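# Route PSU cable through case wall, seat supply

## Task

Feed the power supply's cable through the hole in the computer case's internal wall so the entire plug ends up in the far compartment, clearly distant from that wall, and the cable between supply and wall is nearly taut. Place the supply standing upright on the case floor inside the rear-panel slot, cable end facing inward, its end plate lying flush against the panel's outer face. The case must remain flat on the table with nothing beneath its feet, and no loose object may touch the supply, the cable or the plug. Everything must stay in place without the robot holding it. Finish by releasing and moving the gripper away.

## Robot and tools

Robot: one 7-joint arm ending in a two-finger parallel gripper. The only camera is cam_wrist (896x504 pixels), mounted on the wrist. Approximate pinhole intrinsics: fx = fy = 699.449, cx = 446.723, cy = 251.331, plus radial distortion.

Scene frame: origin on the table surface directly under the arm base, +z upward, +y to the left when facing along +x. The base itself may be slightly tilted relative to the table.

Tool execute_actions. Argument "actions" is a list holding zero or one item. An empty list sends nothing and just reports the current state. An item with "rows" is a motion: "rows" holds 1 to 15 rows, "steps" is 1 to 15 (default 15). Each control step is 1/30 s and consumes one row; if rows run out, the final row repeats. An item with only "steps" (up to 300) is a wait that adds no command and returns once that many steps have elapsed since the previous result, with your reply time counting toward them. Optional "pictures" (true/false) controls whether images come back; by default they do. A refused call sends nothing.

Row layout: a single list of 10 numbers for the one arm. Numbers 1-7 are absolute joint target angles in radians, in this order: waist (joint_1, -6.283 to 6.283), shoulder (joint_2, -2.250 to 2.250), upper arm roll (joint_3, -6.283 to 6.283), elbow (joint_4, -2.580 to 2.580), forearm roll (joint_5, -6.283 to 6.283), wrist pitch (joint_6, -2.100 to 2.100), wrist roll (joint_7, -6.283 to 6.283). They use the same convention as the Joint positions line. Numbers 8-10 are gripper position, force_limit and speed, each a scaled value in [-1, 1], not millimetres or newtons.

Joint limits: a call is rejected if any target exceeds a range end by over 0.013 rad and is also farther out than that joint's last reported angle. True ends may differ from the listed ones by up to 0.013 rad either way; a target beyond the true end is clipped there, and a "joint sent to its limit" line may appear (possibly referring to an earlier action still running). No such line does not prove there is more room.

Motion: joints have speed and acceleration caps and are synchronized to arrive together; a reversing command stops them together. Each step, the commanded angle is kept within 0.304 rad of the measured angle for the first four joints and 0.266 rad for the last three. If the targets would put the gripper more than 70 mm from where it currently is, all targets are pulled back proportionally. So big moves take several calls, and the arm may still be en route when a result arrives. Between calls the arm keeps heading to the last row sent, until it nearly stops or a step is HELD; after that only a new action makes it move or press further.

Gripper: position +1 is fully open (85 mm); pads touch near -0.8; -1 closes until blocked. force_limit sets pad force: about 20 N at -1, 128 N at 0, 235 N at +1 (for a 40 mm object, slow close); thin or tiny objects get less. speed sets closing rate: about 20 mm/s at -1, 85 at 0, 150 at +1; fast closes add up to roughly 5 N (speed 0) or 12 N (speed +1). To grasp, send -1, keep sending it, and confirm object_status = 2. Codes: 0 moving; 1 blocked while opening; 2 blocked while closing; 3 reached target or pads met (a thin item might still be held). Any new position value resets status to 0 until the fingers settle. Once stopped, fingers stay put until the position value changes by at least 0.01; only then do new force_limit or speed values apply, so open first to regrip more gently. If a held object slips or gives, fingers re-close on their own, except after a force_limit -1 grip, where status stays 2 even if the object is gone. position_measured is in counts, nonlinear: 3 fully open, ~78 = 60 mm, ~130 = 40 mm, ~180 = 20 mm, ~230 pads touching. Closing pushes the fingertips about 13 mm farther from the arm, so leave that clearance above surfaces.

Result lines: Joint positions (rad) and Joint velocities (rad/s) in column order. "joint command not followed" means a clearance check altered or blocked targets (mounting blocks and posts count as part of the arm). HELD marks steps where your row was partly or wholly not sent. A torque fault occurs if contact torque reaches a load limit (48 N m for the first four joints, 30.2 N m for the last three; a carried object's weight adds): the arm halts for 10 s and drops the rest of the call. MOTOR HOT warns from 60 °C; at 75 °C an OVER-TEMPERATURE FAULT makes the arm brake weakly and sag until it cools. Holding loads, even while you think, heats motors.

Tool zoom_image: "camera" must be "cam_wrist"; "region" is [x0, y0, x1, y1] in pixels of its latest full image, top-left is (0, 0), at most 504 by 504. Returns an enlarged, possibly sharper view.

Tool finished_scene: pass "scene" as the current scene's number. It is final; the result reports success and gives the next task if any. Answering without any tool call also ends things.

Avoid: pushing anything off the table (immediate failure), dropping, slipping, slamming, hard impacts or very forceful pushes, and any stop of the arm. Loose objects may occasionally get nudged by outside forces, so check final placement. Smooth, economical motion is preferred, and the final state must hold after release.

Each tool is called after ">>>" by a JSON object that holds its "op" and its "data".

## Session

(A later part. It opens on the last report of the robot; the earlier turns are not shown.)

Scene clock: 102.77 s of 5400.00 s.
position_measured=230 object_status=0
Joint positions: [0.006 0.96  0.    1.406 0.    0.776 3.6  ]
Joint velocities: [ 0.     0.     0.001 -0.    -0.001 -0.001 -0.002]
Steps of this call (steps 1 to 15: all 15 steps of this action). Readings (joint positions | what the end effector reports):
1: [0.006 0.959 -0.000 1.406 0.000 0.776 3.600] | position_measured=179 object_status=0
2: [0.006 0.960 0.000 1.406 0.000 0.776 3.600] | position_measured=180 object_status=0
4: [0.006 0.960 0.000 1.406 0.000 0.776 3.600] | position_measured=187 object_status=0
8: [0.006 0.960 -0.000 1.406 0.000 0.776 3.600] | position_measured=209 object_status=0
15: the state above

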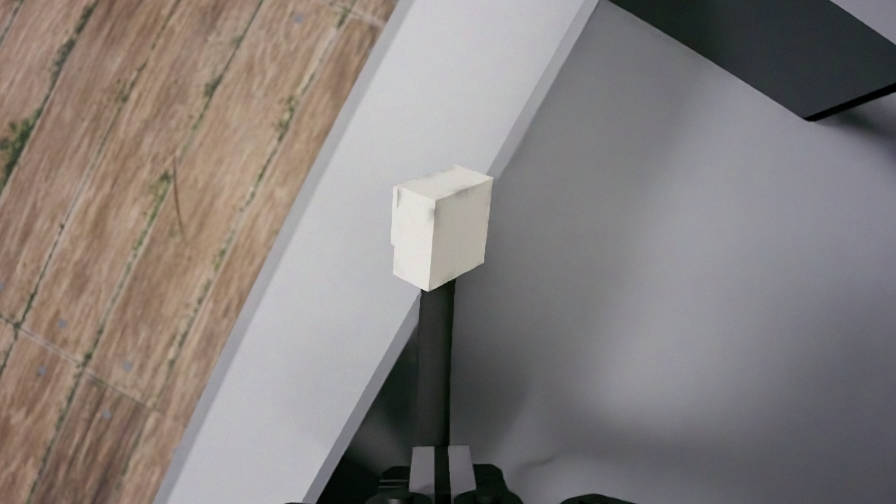

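>>> {"op": "execute_actions", "data": {"actions": [{"rows":[[0.006,0.96,0,1.406,0,0.776,3.6,-0.45,-0.9,0]],"steps":10}], "pictures": false}}

>>> {"op": "execute_actions", "data": {"actions": [{"rows":[[0.006,0.968,0,1.406,0,0.768,3.6,-0.45,-0.9,0],[0.006,0.968,0,1.406,0,0.768,3.6,-0.45,-0.9,0],[0.006,0.974,0,1.406,0,0.762,3.6,-0.45,-0.9,0],[0.006,0.974,0,1.406,0,0.762,3.6,-0.45,-0.9,0],[0.006,0.982,0,1.407,0,0.753,3.6,-0.45,-0.9,0]],"steps":10}], "pictures": false}}

>>> {"op": "execute_actions", "data": {"actions": [{"rows":[[0.006,0.982,0,1.407,0,0.753,3.6,-1,-0.9,-0.3]]}]}}

Scene clock: 109.87 s of 5400.00 s.
position_measured=188 object_status=0
Joint positions: [0.006 0.96  0.    1.406 0.    0.776 3.6  ]
Joint velocities: [-0.    -0.     0.001 -0.     0.001 -0.001  0.001]
Steps of this call (steps 1 to 15: the robot went on to your last target; steps 16 to 90: nothing new was sent; then 3.77 s passed at rest; steps 91 to 100: all 10 steps of this action). Readings (joint positions | what the end effector reports):
91: [0.006 0.960 0.000 1.406 0.000 0.776 3.600] | position_measured=230 object_status=0
92: [0.006 0.960 0.000 1.406 0.000 0.776 3.600] | position_measured=229 object_status=0
94: [0.006 0.960 -0.000 1.406 0.000 0.776 3.600] | position_measured=219 object_status=0
98: [0.006 0.960 0.000 1.406 -0.000 0.776 3.600] | position_measured=192 object_status=0
100: the state above

Scene clock: 110.20 s of 5400.00 s.
position_measured=186 object_status=3
Joint positions: [ 0.006  0.981 -0.     1.407 -0.     0.753  3.6  ]
Joint velocities: [-0.     0.004  0.    -0.004 -0.    -0.002  0.   ]
Steps of this call (steps 1 to 10: all 10 steps of this action). Readings (joint positions | what the end effector reports):
1: [0.006 0.961 0.000 1.406 -0.000 0.775 3.600] | position_measured=187 object_status=0
2: [0.006 0.965 0.000 1.405 0.000 0.772 3.600] | position_measured=186 object_status=0
4: [0.006 0.972 0.000 1.406 0.000 0.764 3.600] | position_measured=186 object_status=0
8: [0.006 0.981 -0.000 1.407 -0.000 0.753 3.600] | position_measured=186 object_status=0
10: the state above

Scene clock: 110.70 s of 5400.00 s.
position_measured=215 object_status=2
Joint positions: [ 0.006  0.982 -0.     1.407 -0.     0.753  3.6  ]
Joint velocities: [-0.     0.001  0.     0.     0.001 -0.    -0.001]
Steps of this call (steps 1 to 15: all 15 steps of this action). Readings (joint positions | what the end effector reports):
1: [0.006 0.982 -0.000 1.407 0.000 0.753 3.600] | position_measured=186 object_status=0
2: [0.006 0.982 -0.000 1.407 0.000 0.753 3.600] | position_measured=187 object_status=0
4: [0.006 0.982 0.000 1.407 0.000 0.753 3.600] | position_measured=194 object_status=0
8: [0.006 0.982 -0.000 1.407 -0.000 0.753 3.600] | position_measured=215 object_status=0
15: the state above

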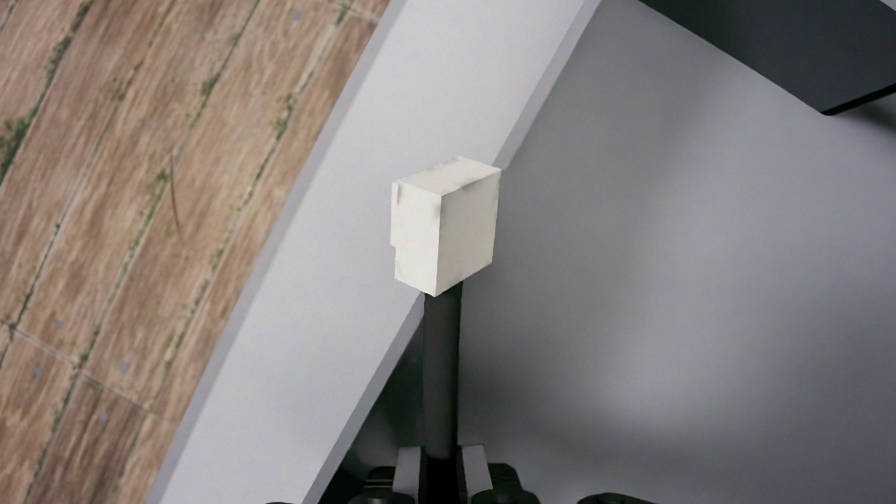

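>>> {"op": "execute_actions", "data": {"actions": [{"rows":[[0.03,0.92,0,1.45,0,0.77,3.55,-1,-0.9,-0.3],[0.03,0.92,0,1.45,0,0.77,3.55,-1,-0.9,-0.3],[0.03,0.92,0,1.45,0,0.77,3.55,-1,-0.9,-0.3],[0.03,0.92,0,1.45,0,0.77,3.55,-1,-0.9,-0.3],[0.125,0.8,0,1.77,0,0.57,3.22,-1,-0.9,-0.3]]}], "pictures": false}}

>>> {"op": "execute_actions", "data": {"actions": [{"steps":8}], "pictures": false}}

>>> {"op": "execute_actions", "data": {"actions": [{"rows":[[0.15,0.965,0,1.755,0,0.422,3.24,-1,-0.9,-0.3]]}]}}

Scene clock: 115.40 s of 5400.00 s.
position_measured=215 object_status=2
Joint positions: [0.114 0.813 0.001 1.729 0.    0.602 3.262]
Joint velocities: [ 0.149 -0.168  0.005  0.619  0.    -0.497 -0.676]
Steps of this call (steps 1 to 15: the robot went on to your last target; steps 16 to 90: nothing new was sent; then 1.20 s passed at rest; steps 91 to 105: all 15 steps of this action). Readings (joint positions | what the end effector reports):
91: [0.006 0.981 -0.000 1.407 -0.000 0.753 3.600] | position_measured=215 object_status=2
92: [0.009 0.976 -0.001 1.411 -0.000 0.754 3.596] | position_measured=215 object_status=2
94: [0.019 0.948 -0.002 1.430 -0.001 0.761 3.576] | position_measured=215 object_status=2
98: [0.053 0.884 -0.001 1.499 -0.000 0.748 3.502] | position_measured=215 object_status=2
105: the state above

Scene clock: 115.67 s of 5400.00 s.
position_measured=215 object_status=2
Joint positions: [0.125 0.801 0.    1.769 0.    0.569 3.22 ]
Joint velocities: [ 0.006 -0.012 -0.001  0.002  0.001 -0.     0.   ]
Steps of this call (steps 1 to 8: the robot went on to your last target). Readings (joint positions | what the end effector reports):
1: [0.118 0.809 0.001 1.747 0.000 0.587 3.243] | position_measured=215 object_status=2
2: [0.121 0.805 0.001 1.759 0.000 0.578 3.230] | position_measured=215 object_status=2
4: [0.123 0.803 0.001 1.768 0.000 0.571 3.221] | position_measured=215 object_status=2
8: the state above

Scene clock: 116.17 s of 5400.00 s.
position_measured=215 object_status=2
Joint positions: [0.15  0.961 0.    1.754 0.    0.422 3.24 ]
Joint velocities: [ 0.003  0.023  0.001 -0.002 -0.001  0.    -0.001]
Steps of this call (steps 1 to 15: all 15 steps of this action). Readings (joint positions | what the end effector reports):
1: [0.125 0.801 0.000 1.769 0.000 0.569 3.220] | position_measured=215 object_status=2
2: [0.126 0.806 0.000 1.768 0.000 0.565 3.221] | position_measured=215 object_status=2
4: [0.131 0.834 0.000 1.765 0.000 0.542 3.224] | position_measured=215 object_status=2
8: [0.145 0.929 0.001 1.758 0.000 0.455 3.235] | position_measured=215 object_status=2
15: the state above

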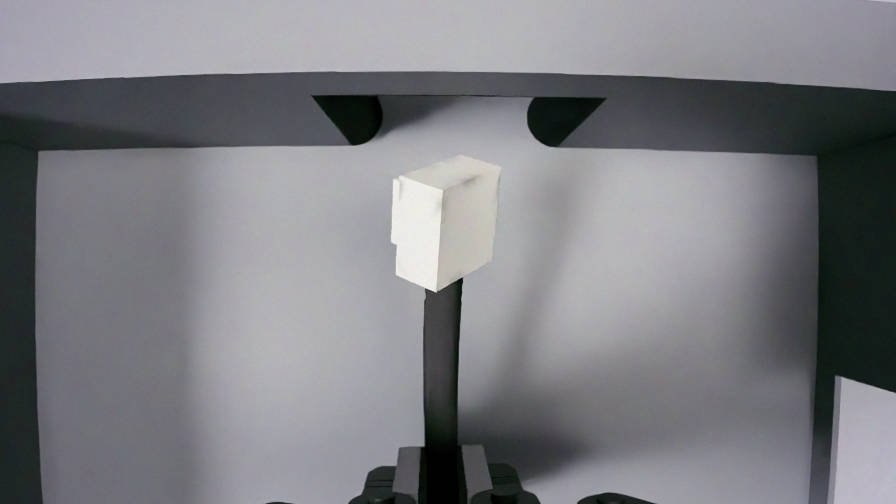

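>>> {"op": "execute_actions", "data": {"actions": [{"rows":[[0.16,0.975,0,1.755,0,0.412,3.235,-1,-0.9,-0.3],[0.16,0.975,0,1.755,0,0.412,3.235,-1,-0.9,-0.3],[0.175,0.979,0,1.749,0,0.414,3.25,-1,-0.9,-0.3],[0.19,0.982,0,1.744,0,0.416,3.265,-1,-0.9,-0.3],[0.2,0.984,0,1.74,0,0.418,3.275,-1,-0.9,-0.3],[0.215,0.987,0,1.734,0,0.421,3.29,-1,-0.9,-0.3],[0.23,0.99,0,1.727,0,0.425,3.305,-1,-0.9,-0.3],[0.245,0.993,0,1.721,0,0.428,3.32,-1,-0.9,-0.3],[0.258,0.995,0,1.716,0,0.431,3.335,-1,-0.9,-0.3],[0.278,1.0,0,1.706,0,0.436,3.355,-1,-0.9,-0.3]]}]}}

>>> {"op": "execute_actions", "data": {"actions": [{"rows":[[0.278,1.0,0,1.706,0,0.436,3.355,0.1,-0.9,-0.5]]}]}}

>>> {"op": "execute_actions", "data": {"actions": [{"steps":20}]}}

Scene clock: 123.07 s of 5400.00 s.
position_measured=215 object_status=2
Joint positions: [ 0.273  0.998  0.     1.706 -0.     0.436  3.355]
Joint velocities: [ 0.03   0.007 -0.026 -0.006 -0.005  0.005  0.006]
Steps of this call (steps 1 to 15: the robot went on to your last target; steps 16 to 90: nothing new was sent; then 3.40 s passed at rest; steps 91 to 105: all 15 steps of this action). Readings (joint positions | what the end effector reports):
91: [0.151 0.965 0.000 1.754 -0.000 0.421 3.240] | position_measured=215 object_status=2
92: [0.157 0.970 -0.001 1.754 -0.000 0.417 3.238] | position_measured=215 object_status=2
94: [0.170 0.976 -0.001 1.752 -0.000 0.413 3.240] | position_measured=215 object_status=2
98: [0.216 0.988 -0.003 1.734 -0.002 0.422 3.289] | position_measured=215 object_status=2
105: the state above

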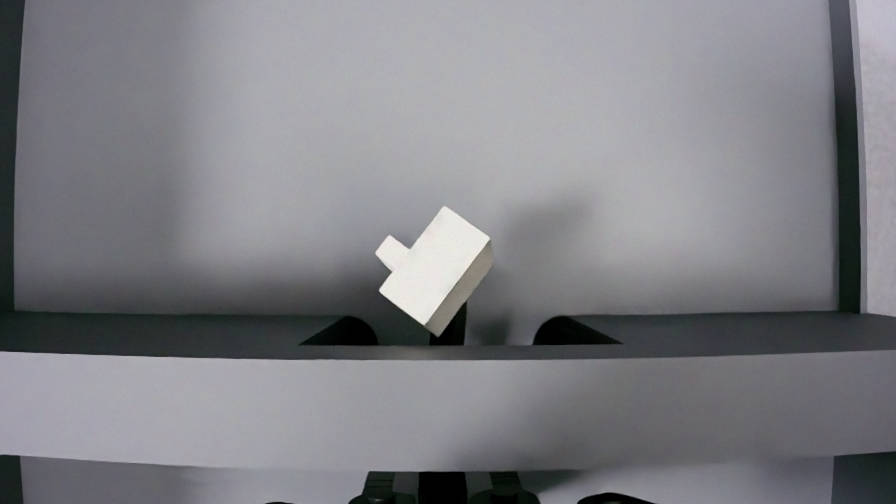

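Scene clock: 123.57 s of 5400.00 s.
position_measured=158 object_status=0
Joint positions: [ 0.278  1.    -0.     1.706 -0.     0.436  3.355]
Joint velocities: [ 0.    -0.    -0.001  0.     0.     0.    -0.001]
Steps of this call (steps 1 to 15: all 15 steps of this action). Readings (joint positions | what the end effector reports):
1: [0.274 0.998 -0.000 1.706 -0.000 0.436 3.355] | position_measured=215 object_status=0
2: [0.275 0.998 -0.001 1.706 -0.000 0.436 3.355] | position_measured=214 object_status=0
4: [0.276 0.999 -0.000 1.706 -0.000 0.436 3.355] | position_measured=208 object_status=0
8: [0.277 1.000 -0.000 1.706 -0.000 0.436 3.355] | position_measured=190 object_status=0
15: the state above

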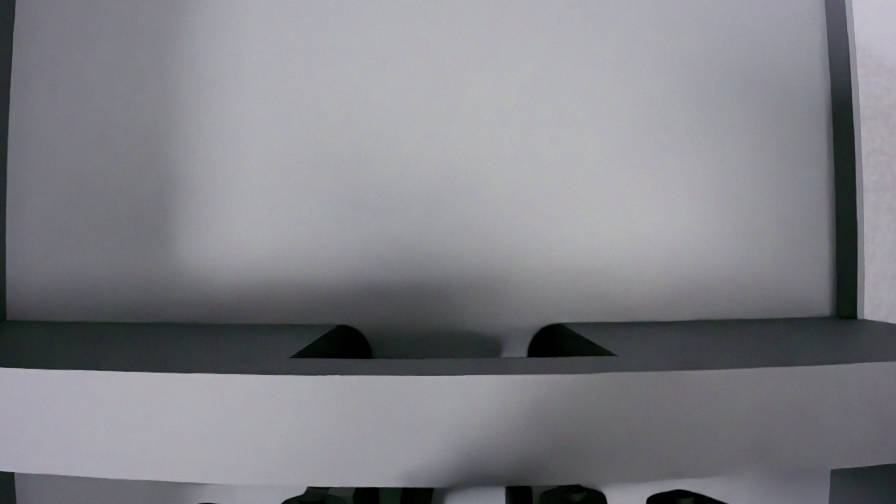

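Scene clock: 124.23 s of 5400.00 s.
position_measured=117 object_status=3
Joint positions: [ 0.278  1.    -0.     1.706 -0.     0.436  3.355]
Joint velocities: [ 0.    -0.     0.     0.     0.001 -0.001 -0.   ]
Steps of this call (steps 1 to 15: the robot went on to your last target; steps 16 to 20: nothing new was sent). Readings (joint positions | what the end effector reports):
1: [0.278 1.000 -0.000 1.706 -0.000 0.436 3.355] | position_measured=153 object_status=0
2: [0.278 1.000 -0.000 1.706 -0.000 0.436 3.355] | position_measured=148 object_status=0
4: [0.278 1.000 -0.000 1.706 -0.000 0.436 3.355] | position_measured=139 object_status=0
8: [0.278 1.000 -0.000 1.706 -0.000 0.436 3.355] | position_measured=121 object_status=0
20: the state above
The arm was judged still, so your last target was given up. Only a new action makes it travel on or press farther. Fingers that are still opening or closing keep moving.

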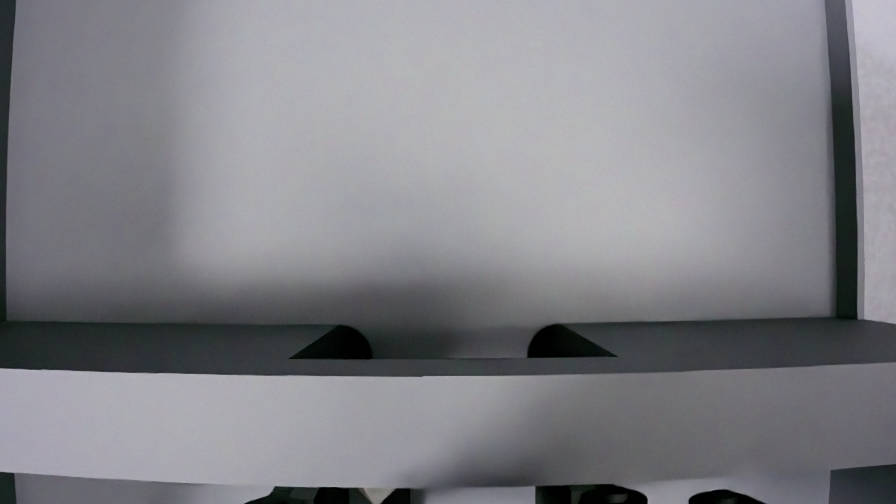

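>>> {"op": "execute_actions", "data": {"actions": [{"rows":[[0.265,0.75,0,1.71,0,0.68,3.355,0.1,-0.9,0]]}], "pictures": false}}

>>> {"op": "execute_actions", "data": {"actions": [{"rows":[[0,0.2,0,1.3,0,1.64,4.712,1,0,0]]}], "pictures": false}}

>>> {"op": "execute_actions", "data": {"actions": [{"steps":35}]}}

Scene clock: 128.17 s of 5400.00 s.
position_measured=117 object_status=3
Joint positions: [ 0.265  0.756 -0.     1.709 -0.     0.679  3.355]
Joint velocities: [-0.002 -0.031  0.001  0.018  0.     0.017 -0.   ]
Steps of this call (steps 1 to 90: nothing new was sent; then 0.43 s passed at rest; steps 91 to 105: all 15 steps of this action). Readings (joint positions | what the end effector reports):
91: [0.278 0.999 -0.000 1.706 -0.000 0.437 3.355] | position_measured=117 object_status=3
92: [0.278 0.994 0.000 1.707 0.000 0.441 3.355] | position_measured=117 object_status=3
94: [0.276 0.966 0.000 1.708 0.000 0.466 3.355] | position_measured=117 object_status=3
98: [0.270 0.854 0.000 1.709 0.000 0.573 3.355] | position_measured=117 object_status=3
105: the state above

Scene clock: 128.67 s of 5400.00 s.
position_measured=24 object_status=0
Joint positions: [ 0.103  0.493 -0.     1.476 -0.     0.905  3.581]
Joint velocities: [-0.256 -0.691 -0.003 -0.448 -0.001  0.598  0.601]
Steps of this call (steps 1 to 15: all 15 steps of this action). Readings (joint positions | what the end effector reports):
1: [0.264 0.754 0.000 1.709 0.000 0.680 3.355] | position_measured=117 object_status=0
2: [0.259 0.748 0.001 1.706 0.000 0.685 3.359] | position_measured=116 object_status=0
4: [0.234 0.722 0.003 1.681 0.001 0.707 3.381] | position_measured=106 object_status=0
8: [0.176 0.642 0.001 1.602 0.000 0.776 3.450] | position_measured=77 object_status=0
15: the state above

Scene clock: 129.83 s of 5400.00 s.
position_measured=3 object_status=3
Joint positions: [ 0.     0.2   -0.     1.3   -0.     1.64   4.712]
Joint velocities: [-0.    -0.    -0.    -0.     0.    -0.001  0.001]
Steps of this call (steps 1 to 35: the robot went on to your last target). Readings (joint positions | what the end effector reports):
1: [0.095 0.469 -0.000 1.461 -0.000 0.926 3.601] | position_measured=17 object_status=0
2: [0.087 0.446 -0.000 1.447 -0.000 0.947 3.622] | position_measured=10 object_status=0
4: [0.070 0.399 -0.000 1.418 -0.000 0.996 3.672] | position_measured=5 object_status=0
8: [0.037 0.306 -0.000 1.361 -0.000 1.133 3.809] | position_measured=3 object_status=0
35: the state above

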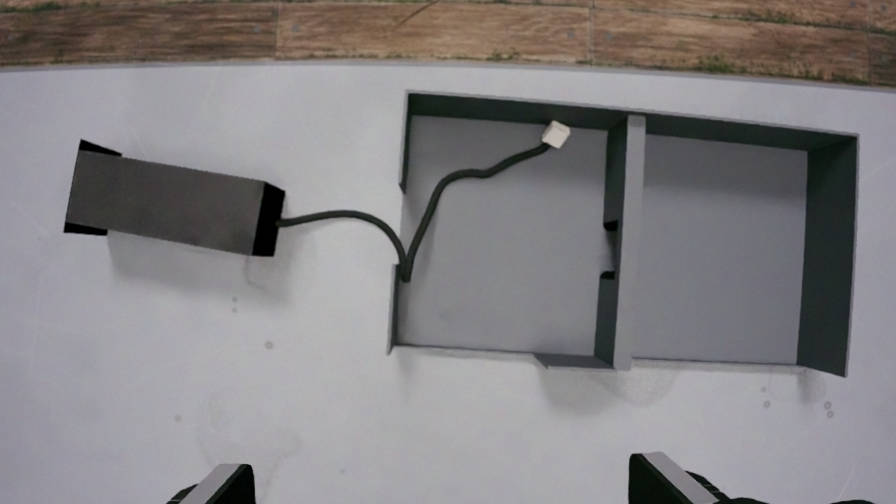

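>>> {"op": "execute_actions", "data": {"actions": [{"rows":[[-0.462,0.819,0,1.39,0,0.973,2.513,1,0,0]]}], "pictures": false}}

>>> {"op": "execute_actions", "data": {"actions": [{"steps":55}]}}

Scene clock: 134.60 s of 5400.00 s.
position_measured=3 object_status=3
Joint positions: [-0.277  0.494  0.     1.357  0.     1.388  4.46 ]
Joint velocities: [-0.501  0.759 -0.003  0.088 -0.001 -0.661 -0.661]
Steps of this call (steps 1 to 30: the robot went on to your last target; steps 31 to 90: nothing new was sent; then 1.27 s passed at rest; steps 91 to 105: all 15 steps of this action). Readings (joint positions | what the end effector reports):
91: [-0.001 0.201 0.000 1.300 0.000 1.640 4.712] | position_measured=3 object_status=3
92: [-0.008 0.206 0.001 1.301 0.001 1.636 4.708] | position_measured=3 object_status=3
94: [-0.037 0.233 0.002 1.307 0.001 1.614 4.686] | position_measured=3 object_status=3
98: [-0.130 0.326 0.001 1.330 0.001 1.535 4.607] | position_measured=3 object_status=3
105: the state above

Scene clock: 136.43 s of 5400.00 s.
position_measured=3 object_status=3
Joint positions: [-0.462  0.819 -0.     1.39  -0.     0.973  2.513]
Joint velocities: [-0.    -0.    -0.    -0.     0.     0.001 -0.003]
Steps of this call (steps 1 to 55: the robot went on to your last target). Readings (joint positions | what the end effector reports):
1: [-0.293 0.520 0.000 1.360 0.000 1.365 4.438] | position_measured=3 object_status=3
2: [-0.308 0.546 0.000 1.363 0.000 1.343 4.415] | position_measured=3 object_status=3
4: [-0.336 0.597 0.000 1.368 0.000 1.294 4.367] | position_measured=3 object_status=3
8: [-0.392 0.696 0.000 1.378 0.000 1.165 4.237] | position_measured=3 object_status=3
55: the state above

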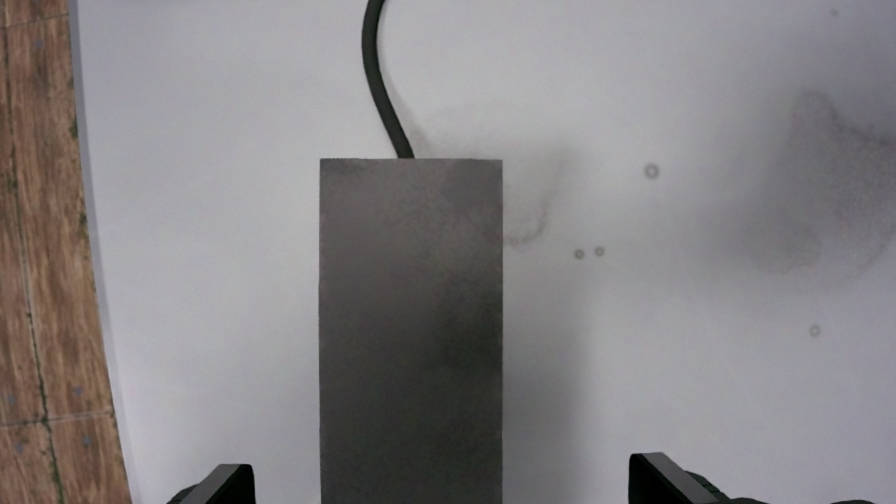

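>>> {"op": "execute_actions", "data": {"actions": [{"rows":[[-0.453,0.924,0,1.394,0,0.864,2.522,1,0,0]]}]}}

Scene clock: 139.30 s of 5400.00 s.
position_measured=3 object_status=3
Joint positions: [-0.453  0.923  0.     1.394  0.     0.864  2.522]
Joint velocities: [ 0.001  0.009 -0.    -0.001 -0.     0.001 -0.   ]
Steps of this call (steps 1 to 30: the robot went on to your last target; steps 31 to 71: nothing new was sent; steps 72 to 86: all 15 steps of this action). Readings (joint positions | what the end effector reports):
72: [-0.462 0.820 -0.000 1.390 -0.000 0.972 2.513] | position_measured=3 object_status=3
73: [-0.461 0.825 -0.000 1.389 -0.000 0.968 2.513] | position_measured=3 object_status=3
75: [-0.459 0.852 -0.000 1.389 -0.000 0.942 2.516] | position_measured=3 object_status=3
79: [-0.454 0.917 0.000 1.395 0.000 0.871 2.521] | position_measured=3 object_status=3
86: the state above

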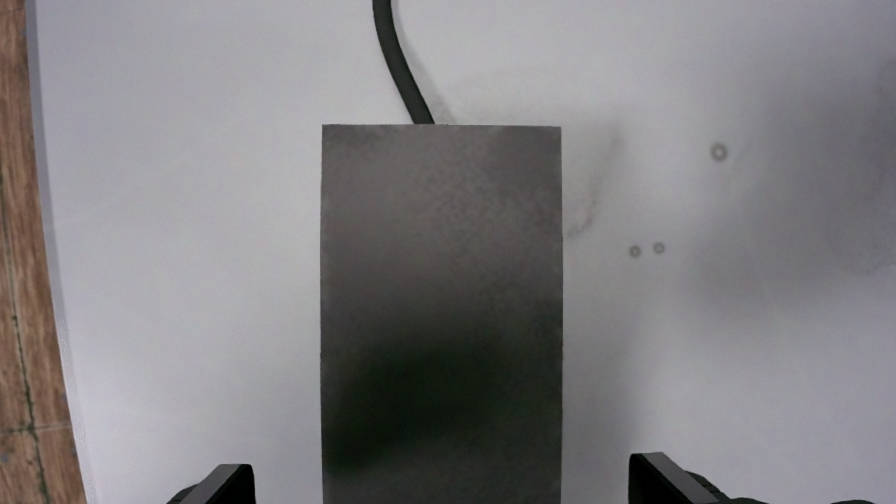

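>>> {"op": "execute_actions", "data": {"actions": [{"rows":[[-0.453,1.017,0,1.405,0,0.76,2.522,1,0,0]],"steps":12}], "pictures": false}}

>>> {"op": "execute_actions", "data": {"actions": [{"rows":[[-0.453,1.017,0,1.405,0,0.76,2.522,-1,-0.4,0]]}]}}

>>> {"op": "execute_actions", "data": {"actions": [{"rows":[[-0.453,1.005,0,1.405,0,0.772,2.522,-1,-0.4,0],[-0.453,1.005,0,1.405,0,0.772,2.522,-1,-0.4,0],[-0.453,0.995,0,1.405,0,0.782,2.522,-1,-0.4,0],[-0.453,0.995,0,1.405,0,0.782,2.522,-1,-0.4,0],[-0.44,0.99,0,1.42,0,0.772,2.545,-1,-0.4,0],[-0.425,0.984,0,1.437,0,0.761,2.57,-1,-0.4,0],[-0.41,0.978,0,1.455,0,0.749,2.596,-1,-0.4,0],[-0.395,0.972,0,1.472,0,0.738,2.622,-1,-0.4,0],[-0.38,0.966,0,1.49,0,0.726,2.648,-1,-0.4,0],[-0.365,0.96,0,1.507,0,0.715,2.674,-1,-0.4,0],[-0.35,0.954,0,1.524,0,0.704,2.7,-1,-0.4,0],[-0.335,0.948,0,1.542,0,0.692,2.726,-1,-0.4,0],[-0.32,0.942,0,1.559,0,0.681,2.752,-1,-0.4,0],[-0.309,0.938,0,1.572,0,0.672,2.772,-1,-0.4,0]]}], "pictures": false}}

>>> {"op": "execute_actions", "data": {"actions": [{"rows":[[-0.309,0.938,0,1.572,0,0.672,2.772,-1,-0.4,0],[-0.309,0.938,0,1.572,0,0.672,2.772,-1,-0.4,0],[-0.309,0.943,0,1.572,0,0.667,2.772,-1,-0.4,0],[-0.309,0.947,0,1.572,0,0.663,2.772,-1,-0.4,0],[-0.309,0.951,0,1.571,0,0.66,2.772,-1,-0.4,0],[-0.309,0.954,0,1.571,0,0.657,2.772,-1,-0.4,0],[-0.309,0.957,0,1.571,0,0.654,2.772,-1,-0.4,0],[-0.309,0.96,0,1.571,0,0.651,2.772,-1,-0.4,0],[-0.309,0.963,0,1.57,0,0.649,2.772,-1,-0.4,0]]}]}}

Scene clock: 149.27 s of 5400.00 s.
position_measured=3 object_status=3
Joint positions: [-0.453  1.015 -0.     1.405  0.     0.76   2.522]
Joint velocities: [ 0.     0.014  0.    -0.006 -0.    -0.002 -0.003]
Steps of this call (steps 1 to 15: the robot went on to your last target; steps 16 to 90: nothing new was sent; then 6.57 s passed at rest; steps 91 to 102: all 12 steps of this action). Readings (joint positions | what the end effector reports):
91: [-0.453 0.925 0.000 1.394 -0.000 0.863 2.522] | position_measured=3 object_status=3
92: [-0.453 0.930 0.000 1.394 -0.000 0.858 2.522] | position_measured=3 object_status=3
94: [-0.453 0.957 0.000 1.396 0.000 0.830 2.522] | position_measured=3 object_status=3
98: [-0.453 1.013 -0.000 1.406 -0.000 0.764 2.522] | position_measured=3 object_status=3
102: the state above

Scene clock: 149.77 s of 5400.00 s.
position_measured=66 object_status=0
Joint positions: [-0.453  1.015 -0.     1.406 -0.     0.761  2.522]
Joint velocities: [-0.001  0.001 -0.     0.    -0.    -0.001 -0.001]
Steps of this call (steps 1 to 15: all 15 steps of this action). Readings (joint positions | what the end effector reports):
1: [-0.453 1.016 0.000 1.405 0.000 0.760 2.522] | position_measured=3 object_status=0
2: [-0.453 1.016 0.000 1.405 0.000 0.760 2.522] | position_measured=4 object_status=0
4: [-0.453 1.017 0.000 1.405 0.000 0.760 2.522] | position_measured=14 object_status=0
8: [-0.453 1.017 -0.000 1.405 0.000 0.760 2.522] | position_measured=43 object_status=0
15: the state above

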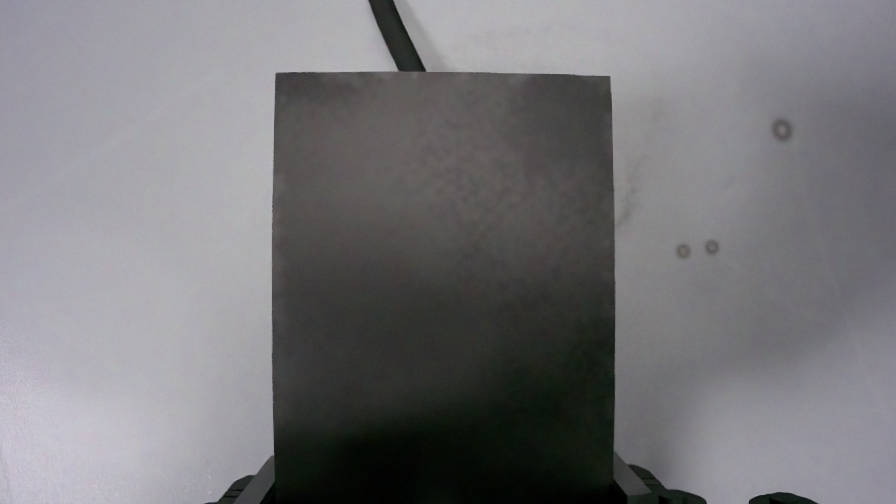

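Scene clock: 150.27 s of 5400.00 s.
position_measured=66 object_status=2
Joint positions: [-0.328  0.945  0.001  1.55   0.     0.687  2.739]
Joint velocities: [ 0.344 -0.127  0.025  0.435  0.014 -0.275  0.663]
Steps of this call (steps 1 to 15: all 15 steps of this action). Readings (joint positions | what the end effector reports):
1: [-0.453 1.015 -0.000 1.406 -0.000 0.762 2.522] | position_measured=66 object_status=0
2: [-0.453 1.012 -0.000 1.407 -0.000 0.765 2.522] | position_measured=66 object_status=2
4: [-0.453 1.003 -0.000 1.408 0.000 0.777 2.522] | position_measured=66 object_status=2
8: [-0.426 0.984 -0.004 1.433 -0.002 0.763 2.565] | position_measured=66 object_status=2
15: the state above

Scene clock: 150.77 s of 5400.00 s.
position_measured=66 object_status=2
Joint positions: [-0.31   0.958 -0.001  1.572 -0.001  0.652  2.772]
Joint velocities: [ 0.     0.     0.001  0.    -0.    -0.001  0.002]
Steps of this call (steps 1 to 15: all 15 steps of this action). Readings (joint positions | what the end effector reports):
1: [-0.318 0.942 0.002 1.562 0.001 0.679 2.757] | position_measured=66 object_status=2
2: [-0.314 0.941 0.004 1.569 0.002 0.675 2.768] | position_measured=66 object_status=2
4: [-0.311 0.945 0.003 1.572 0.001 0.669 2.772] | position_measured=66 object_status=2
8: [-0.310 0.958 -0.000 1.571 -0.000 0.655 2.772] | position_measured=66 object_status=2
15: the state above

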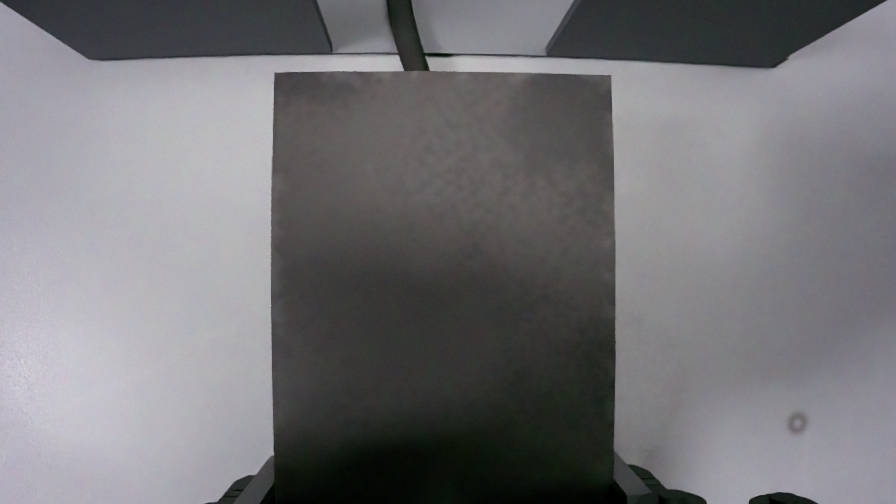

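>>> {"op": "execute_actions", "data": {"actions": [{"rows":[[-0.309,0.958,0,1.571,0,0.653,2.772,1,-0.9,0.5]],"steps":9}], "pictures": false}}

>>> {"op": "execute_actions", "data": {"actions": [{"rows":[[-0.309,0.8,0,1.555,0,0.82,2.772,1,-0.9,0.5]],"steps":10}], "pictures": false}}

>>> {"op": "execute_actions", "data": {"actions": [{"rows":[[0.05,0.527,0,1.592,0,1.023,3.19,1,-0.9,0.5]]}], "pictures": false}}

>>> {"op": "execute_actions", "data": {"actions": [{"steps":12}]}}

Scene clock: 154.63 s of 5400.00 s.
position_measured=8 object_status=0
Joint positions: [-0.309  0.958  0.     1.571  0.     0.653  2.772]
Joint velocities: [ 0.     0.    -0.    -0.001 -0.001 -0.    -0.001]
Steps of this call (steps 1 to 15: the robot went on to your last target; steps 16 to 90: nothing new was sent; then 0.57 s passed at rest; steps 91 to 99: all 9 steps of this action). Readings (joint positions | what the end effector reports):
91: [-0.310 0.958 -0.001 1.572 -0.001 0.653 2.772] | position_measured=66 object_status=0
92: [-0.310 0.957 -0.000 1.573 -0.000 0.653 2.772] | position_measured=65 object_status=0
94: [-0.309 0.958 -0.000 1.572 0.000 0.653 2.772] | position_measured=51 object_status=0
98: [-0.309 0.958 0.000 1.571 0.000 0.653 2.772] | position_measured=13 object_status=0
99: the state above

Scene clock: 154.97 s of 5400.00 s.
position_measured=3 object_status=0
Joint positions: [-0.309  0.808  0.     1.554  0.     0.813  2.772]
Joint velocities: [ 0.001 -0.179  0.002 -0.026  0.001  0.242  0.001]
Steps of this call (steps 1 to 10: all 10 steps of this action). Readings (joint positions | what the end effector reports):
1: [-0.309 0.957 0.000 1.571 0.000 0.654 2.772] | position_measured=6 object_status=0
2: [-0.309 0.952 -0.000 1.571 -0.000 0.658 2.772] | position_measured=4 object_status=0
4: [-0.309 0.924 -0.000 1.569 -0.000 0.685 2.772] | position_measured=3 object_status=0
8: [-0.309 0.831 0.000 1.557 0.000 0.785 2.772] | position_measured=3 object_status=0
10: the state above

Scene clock: 155.47 s of 5400.00 s.
position_measured=3 object_status=3
Joint positions: [0.008 0.558 0.001 1.587 0.001 1.001 3.13 ]
Joint velocities: [ 0.574 -0.429  0.042  0.055  0.019  0.343  0.913]
Steps of this call (steps 1 to 15: all 15 steps of this action). Readings (joint positions | what the end effector reports):
1: [-0.308 0.803 -0.000 1.554 -0.000 0.819 2.772] | position_measured=3 object_status=3
2: [-0.302 0.796 -0.002 1.556 -0.001 0.825 2.776] | position_measured=3 object_status=3
4: [-0.274 0.766 -0.003 1.560 -0.001 0.847 2.798] | position_measured=3 object_status=3
8: [-0.173 0.689 -0.001 1.570 -0.000 0.903 2.886] | position_measured=3 object_status=3
15: the state above

Scene clock: 155.87 s of 5400.00 s.
position_measured=3 object_status=3
Joint positions: [0.049 0.527 0.    1.592 0.    1.023 3.19 ]
Joint velocities: [ 0.007 -0.004  0.     0.    -0.     0.001 -0.002]
Steps of this call (steps 1 to 12: the robot went on to your last target). Readings (joint positions | what the end effector reports):
1: [0.024 0.545 0.002 1.589 0.001 1.011 3.157] | position_measured=3 object_status=3
2: [0.035 0.537 0.003 1.590 0.001 1.018 3.176] | position_measured=3 object_status=3
4: [0.042 0.531 0.003 1.591 0.001 1.023 3.189] | position_measured=3 object_status=3
8: [0.047 0.529 0.000 1.592 -0.000 1.023 3.190] | position_measured=3 object_status=3
12: the state above

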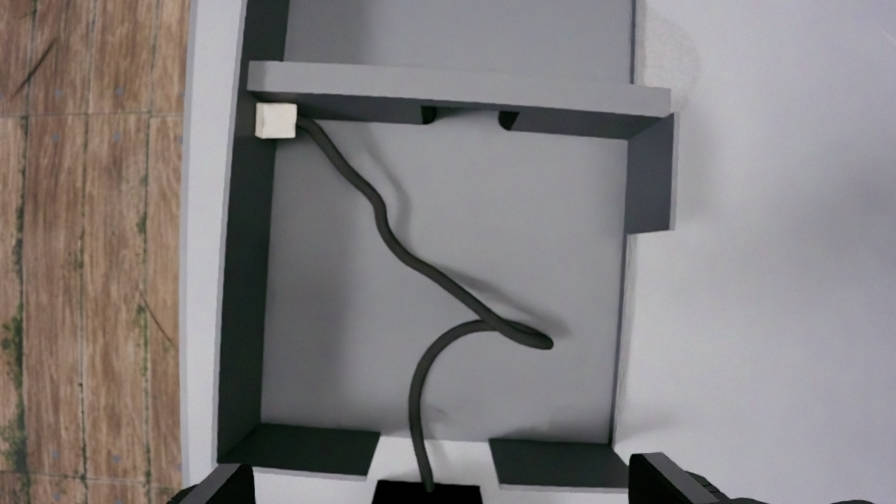

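>>> {"op": "execute_actions", "data": {"actions": [{"rows":[[0.22,0.883,0,1.495,0,0.763,4.2,-0.3,-0.9,0.5]]}], "pictures": false}}

>>> {"op": "execute_actions", "data": {"actions": [{"steps":20}]}}

Scene clock: 159.13 s of 5400.00 s.
position_measured=130 object_status=0
Joint positions: [0.193 0.824 0.001 1.51  0.    0.803 3.581]
Joint velocities: [ 0.164  0.356 -0.001 -0.095 -0.001 -0.259  1.214]
Steps of this call (steps 1 to 30: the robot went on to your last target; steps 31 to 83: nothing new was sent; steps 84 to 98: all 15 steps of this action). Readings (joint positions | what the end effector reports):
84: [0.051 0.528 -0.000 1.592 -0.000 1.023 3.190] | position_measured=3 object_status=0
85: [0.054 0.533 -0.001 1.590 -0.000 1.019 3.194] | position_measured=5 object_status=0
87: [0.070 0.562 -0.002 1.581 -0.001 0.998 3.216] | position_measured=18 object_status=0
91: [0.122 0.669 -0.001 1.551 -0.000 0.917 3.312] | position_measured=58 object_status=0
98: the state above

Scene clock: 159.80 s of 5400.00 s.
position_measured=167 object_status=3
Joint positions: [0.22  0.883 0.    1.495 0.    0.763 4.2  ]
Joint velocities: [ 0.001  0.002  0.001 -0.    -0.001 -0.001  0.001]
Steps of this call (steps 1 to 20: the robot went on to your last target). Readings (joint positions | what the end effector reports):
1: [0.198 0.835 0.001 1.508 0.000 0.795 3.621] | position_measured=141 object_status=0
2: [0.202 0.844 0.000 1.505 0.000 0.789 3.662] | position_measured=151 object_status=0
4: [0.208 0.857 0.000 1.502 0.000 0.780 3.743] | position_measured=163 object_status=0
8: [0.215 0.872 0.000 1.498 0.000 0.770 3.906] | position_measured=167 object_status=0
20: the state above

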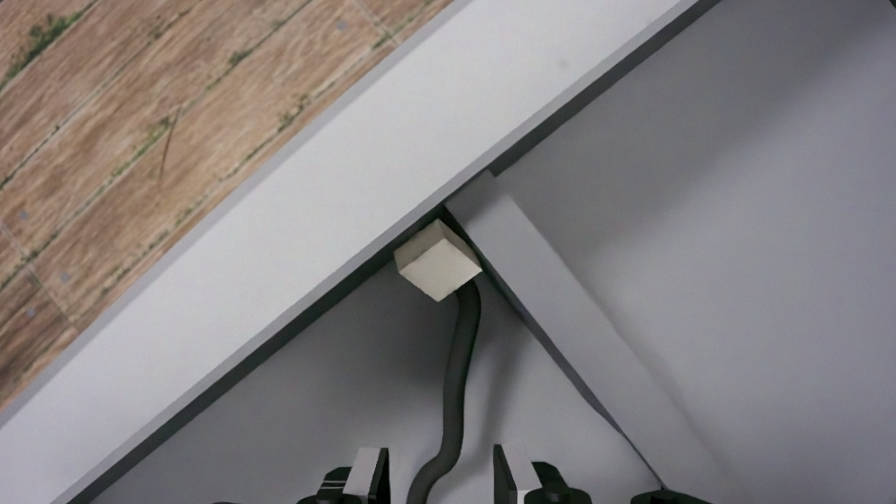

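>>> {"op": "execute_actions", "data": {"actions": [{"rows":[[0.22,0.973,0,1.527,0,0.642,4.2,-0.3,-0.9,0.5]],"steps":12}]}}

>>> {"op": "execute_actions", "data": {"actions": [{"rows":[[0.22,0.98,0,1.526,0,0.636,4.2,-0.3,-0.9,0.5],[0.22,0.987,0,1.526,0,0.629,4.2,-0.3,-0.9,0.5],[0.22,0.994,0,1.525,0,0.623,4.2,-0.3,-0.9,0.5],[0.22,1.0,0,1.524,0,0.618,4.2,-0.3,-0.9,0.5],[0.22,1.006,0,1.524,0,0.612,4.2,-0.3,-0.9,0.5],[0.22,1.012,0,1.523,0,0.607,4.2,-0.3,-0.9,0.5]],"steps":11}]}}

Scene clock: 164.30 s of 5400.00 s.
position_measured=167 object_status=3
Joint positions: [ 0.22   0.971 -0.     1.527  0.     0.642  4.2  ]
Joint velocities: [-0.     0.013 -0.    -0.004  0.001 -0.004 -0.001]
Steps of this call (steps 1 to 30: the robot went on to your last target; steps 31 to 90: nothing new was sent; then 1.10 s passed at rest; steps 91 to 102: all 12 steps of this action). Readings (joint positions | what the end effector reports):
91: [0.220 0.884 0.000 1.495 -0.000 0.762 4.200] | position_measured=167 object_status=3
92: [0.220 0.889 0.000 1.496 -0.000 0.756 4.200] | position_measured=167 object_status=3
94: [0.220 0.916 0.000 1.504 0.000 0.722 4.200] | position_measured=167 object_status=3
98: [0.220 0.969 -0.000 1.527 -0.000 0.647 4.200] | position_measured=167 object_status=3
102: the state above

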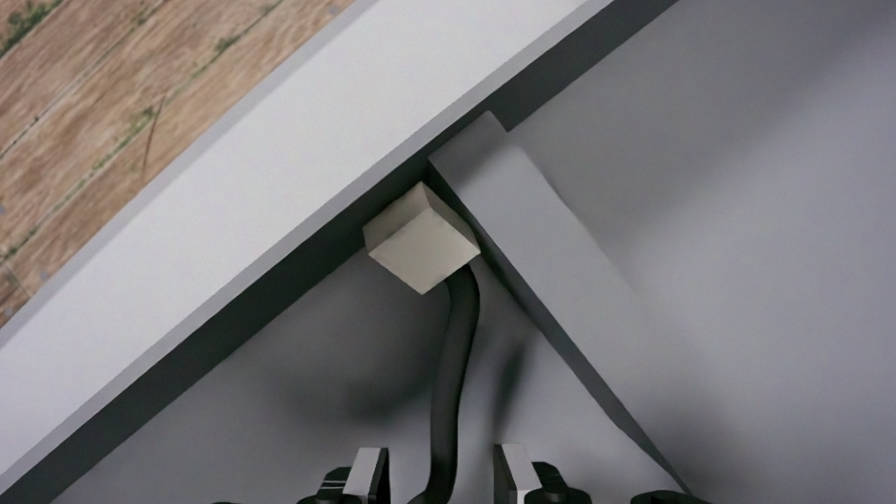

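Scene clock: 164.67 s of 5400.00 s.
position_measured=167 object_status=3
Joint positions: [ 0.22   1.011 -0.     1.523 -0.     0.607  4.2  ]
Joint velocities: [ 0.     0.008 -0.001 -0.004 -0.    -0.002  0.001]
Steps of this call (steps 1 to 11: all 11 steps of this action). Readings (joint positions | what the end effector reports):
1: [0.220 0.973 0.000 1.527 -0.000 0.642 4.200] | position_measured=167 object_status=3
2: [0.220 0.978 0.000 1.526 0.000 0.638 4.200] | position_measured=167 object_status=3
4: [0.220 0.991 0.000 1.525 0.000 0.626 4.200] | position_measured=167 object_status=3
8: [0.220 1.011 -0.000 1.524 0.000 0.608 4.200] | position_measured=167 object_status=3
11: the state above

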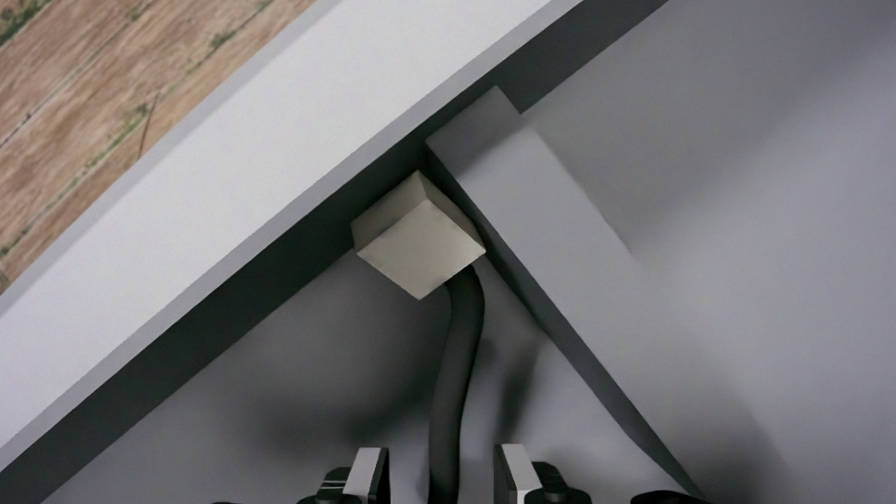

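>>> {"op": "execute_actions", "data": {"actions": [{"rows":[[0.22,1.018,0,1.522,0,0.602,4.2,-0.4,-0.9,0],[0.22,1.022,0,1.522,0,0.598,4.2,-0.4,-0.9,0],[0.22,1.026,0,1.521,0,0.595,4.2,-0.4,-0.9,0],[0.22,1.03,0,1.52,0,0.592,4.2,-0.4,-0.9,0],[0.22,1.03,0,1.52,0,0.592,4.2,-1,-0.8,0]]}]}}

Scene clock: 168.97 s of 5400.00 s.
position_measured=215 object_status=0
Joint positions: [0.22  1.03  0.    1.52  0.    0.592 4.2  ]
Joint velocities: [ 0.001  0.001 -0.001 -0.     0.001 -0.     0.001]
Steps of this call (steps 1 to 15: the robot went on to your last target; steps 16 to 90: nothing new was sent; then 0.80 s passed at rest; steps 91 to 105: all 15 steps of this action). Readings (joint positions | what the end effector reports):
91: [0.220 1.013 0.000 1.523 -0.000 0.607 4.200] | position_measured=167 object_status=0
92: [0.220 1.017 0.000 1.522 0.000 0.603 4.200] | position_measured=168 object_status=0
94: [0.220 1.026 0.000 1.521 0.000 0.596 4.200] | position_measured=175 object_status=0
98: [0.220 1.029 -0.000 1.520 -0.000 0.592 4.200] | position_measured=190 object_status=0
105: the state above

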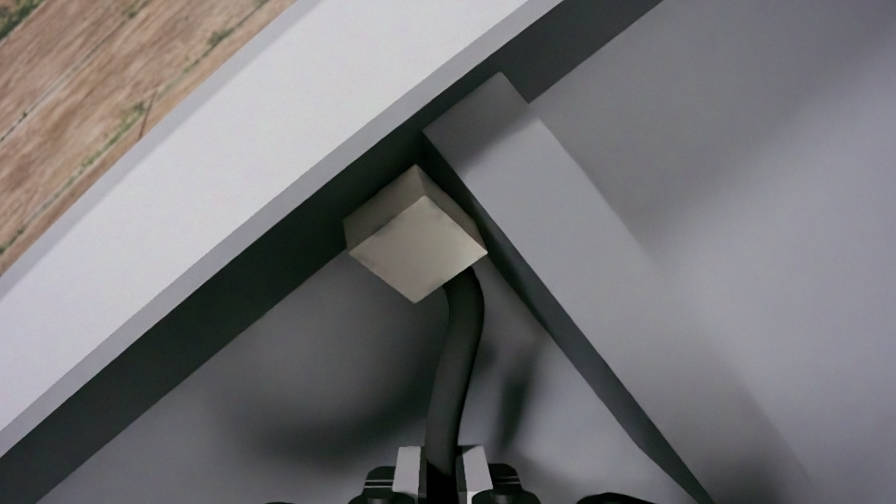

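>>> {"op": "execute_actions", "data": {"actions": [{"rows":[[0.15,0.96,0,1.757,0,0.425,3.95,-1,-0.8,0]]}], "pictures": false}}

>>> {"op": "execute_actions", "data": {"actions": [{"rows":[[0.15,0.972,0,1.76,0,0.41,3.16,-1,-0.8,0]]}], "pictures": false}}

>>> {"op": "execute_actions", "data": {"actions": [{"steps":14}]}}

Scene clock: 173.43 s of 5400.00 s.
position_measured=215 object_status=2
Joint positions: [0.152 0.962 0.    1.756 0.    0.425 3.95 ]
Joint velocities: [-0.013 -0.02   0.01   0.014  0.002 -0.014 -0.006]
Steps of this call (steps 1 to 15: the robot went on to your last target; steps 16 to 90: nothing new was sent; then 0.97 s passed at rest; steps 91 to 105: all 15 steps of this action). Readings (joint positions | what the end effector reports):
91: [0.220 1.030 0.000 1.521 0.000 0.591 4.199] | position_measured=215 object_status=2
92: [0.218 1.028 0.001 1.525 0.000 0.588 4.195] | position_measured=215 object_status=2
94: [0.210 1.018 0.001 1.551 0.000 0.570 4.168] | position_measured=215 object_status=2
98: [0.176 0.984 0.000 1.664 0.000 0.490 4.048] | position_measured=215 object_status=2
105: the state above

Scene clock: 173.93 s of 5400.00 s.
position_measured=215 object_status=2
Joint positions: [0.15  0.97  0.    1.76  0.    0.411 3.449]
Joint velocities: [-0.001  0.006 -0.     0.002 -0.    -0.007 -1.215]
Steps of this call (steps 1 to 15: all 15 steps of this action). Readings (joint positions | what the end effector reports):
1: [0.152 0.962 0.000 1.756 0.000 0.425 3.949] | position_measured=215 object_status=2
2: [0.151 0.962 0.000 1.756 0.000 0.424 3.941] | position_measured=215 object_status=2
4: [0.151 0.963 0.000 1.757 0.000 0.421 3.892] | position_measured=215 object_status=2
8: [0.150 0.967 0.000 1.759 0.000 0.415 3.734] | position_measured=215 object_status=2
15: the state above

Scene clock: 174.40 s of 5400.00 s.
position_measured=215 object_status=2
Joint positions: [0.15  0.972 0.    1.76  0.    0.41  3.16 ]
Joint velocities: [ 0.  0. -0. -0. -0.  0.  0.]
Steps of this call (steps 1 to 14: the robot went on to your last target). Readings (joint positions | what the end effector reports):
1: [0.150 0.971 0.000 1.760 0.000 0.411 3.409] | position_measured=215 object_status=2
2: [0.150 0.971 0.000 1.760 0.000 0.411 3.368] | position_measured=215 object_status=2
4: [0.150 0.971 0.000 1.760 0.000 0.411 3.287] | position_measured=215 object_status=2
8: [0.150 0.972 0.000 1.760 0.000 0.410 3.167] | position_measured=215 object_status=2
14: the state above

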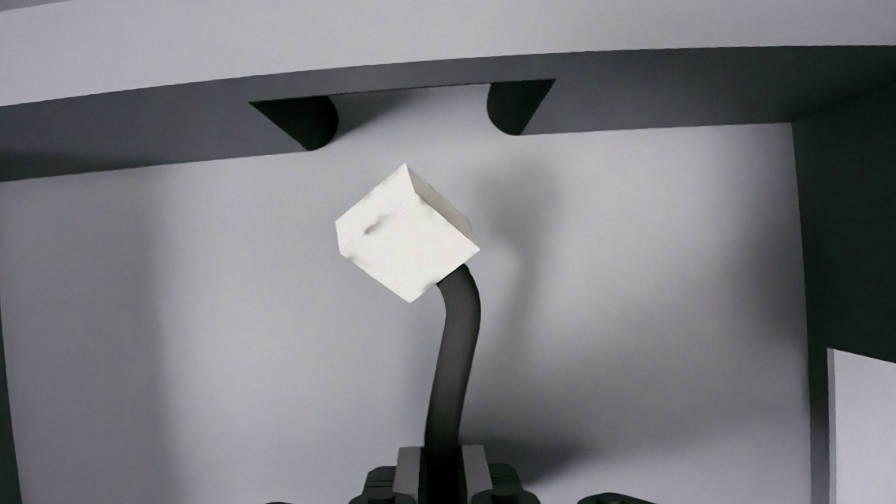

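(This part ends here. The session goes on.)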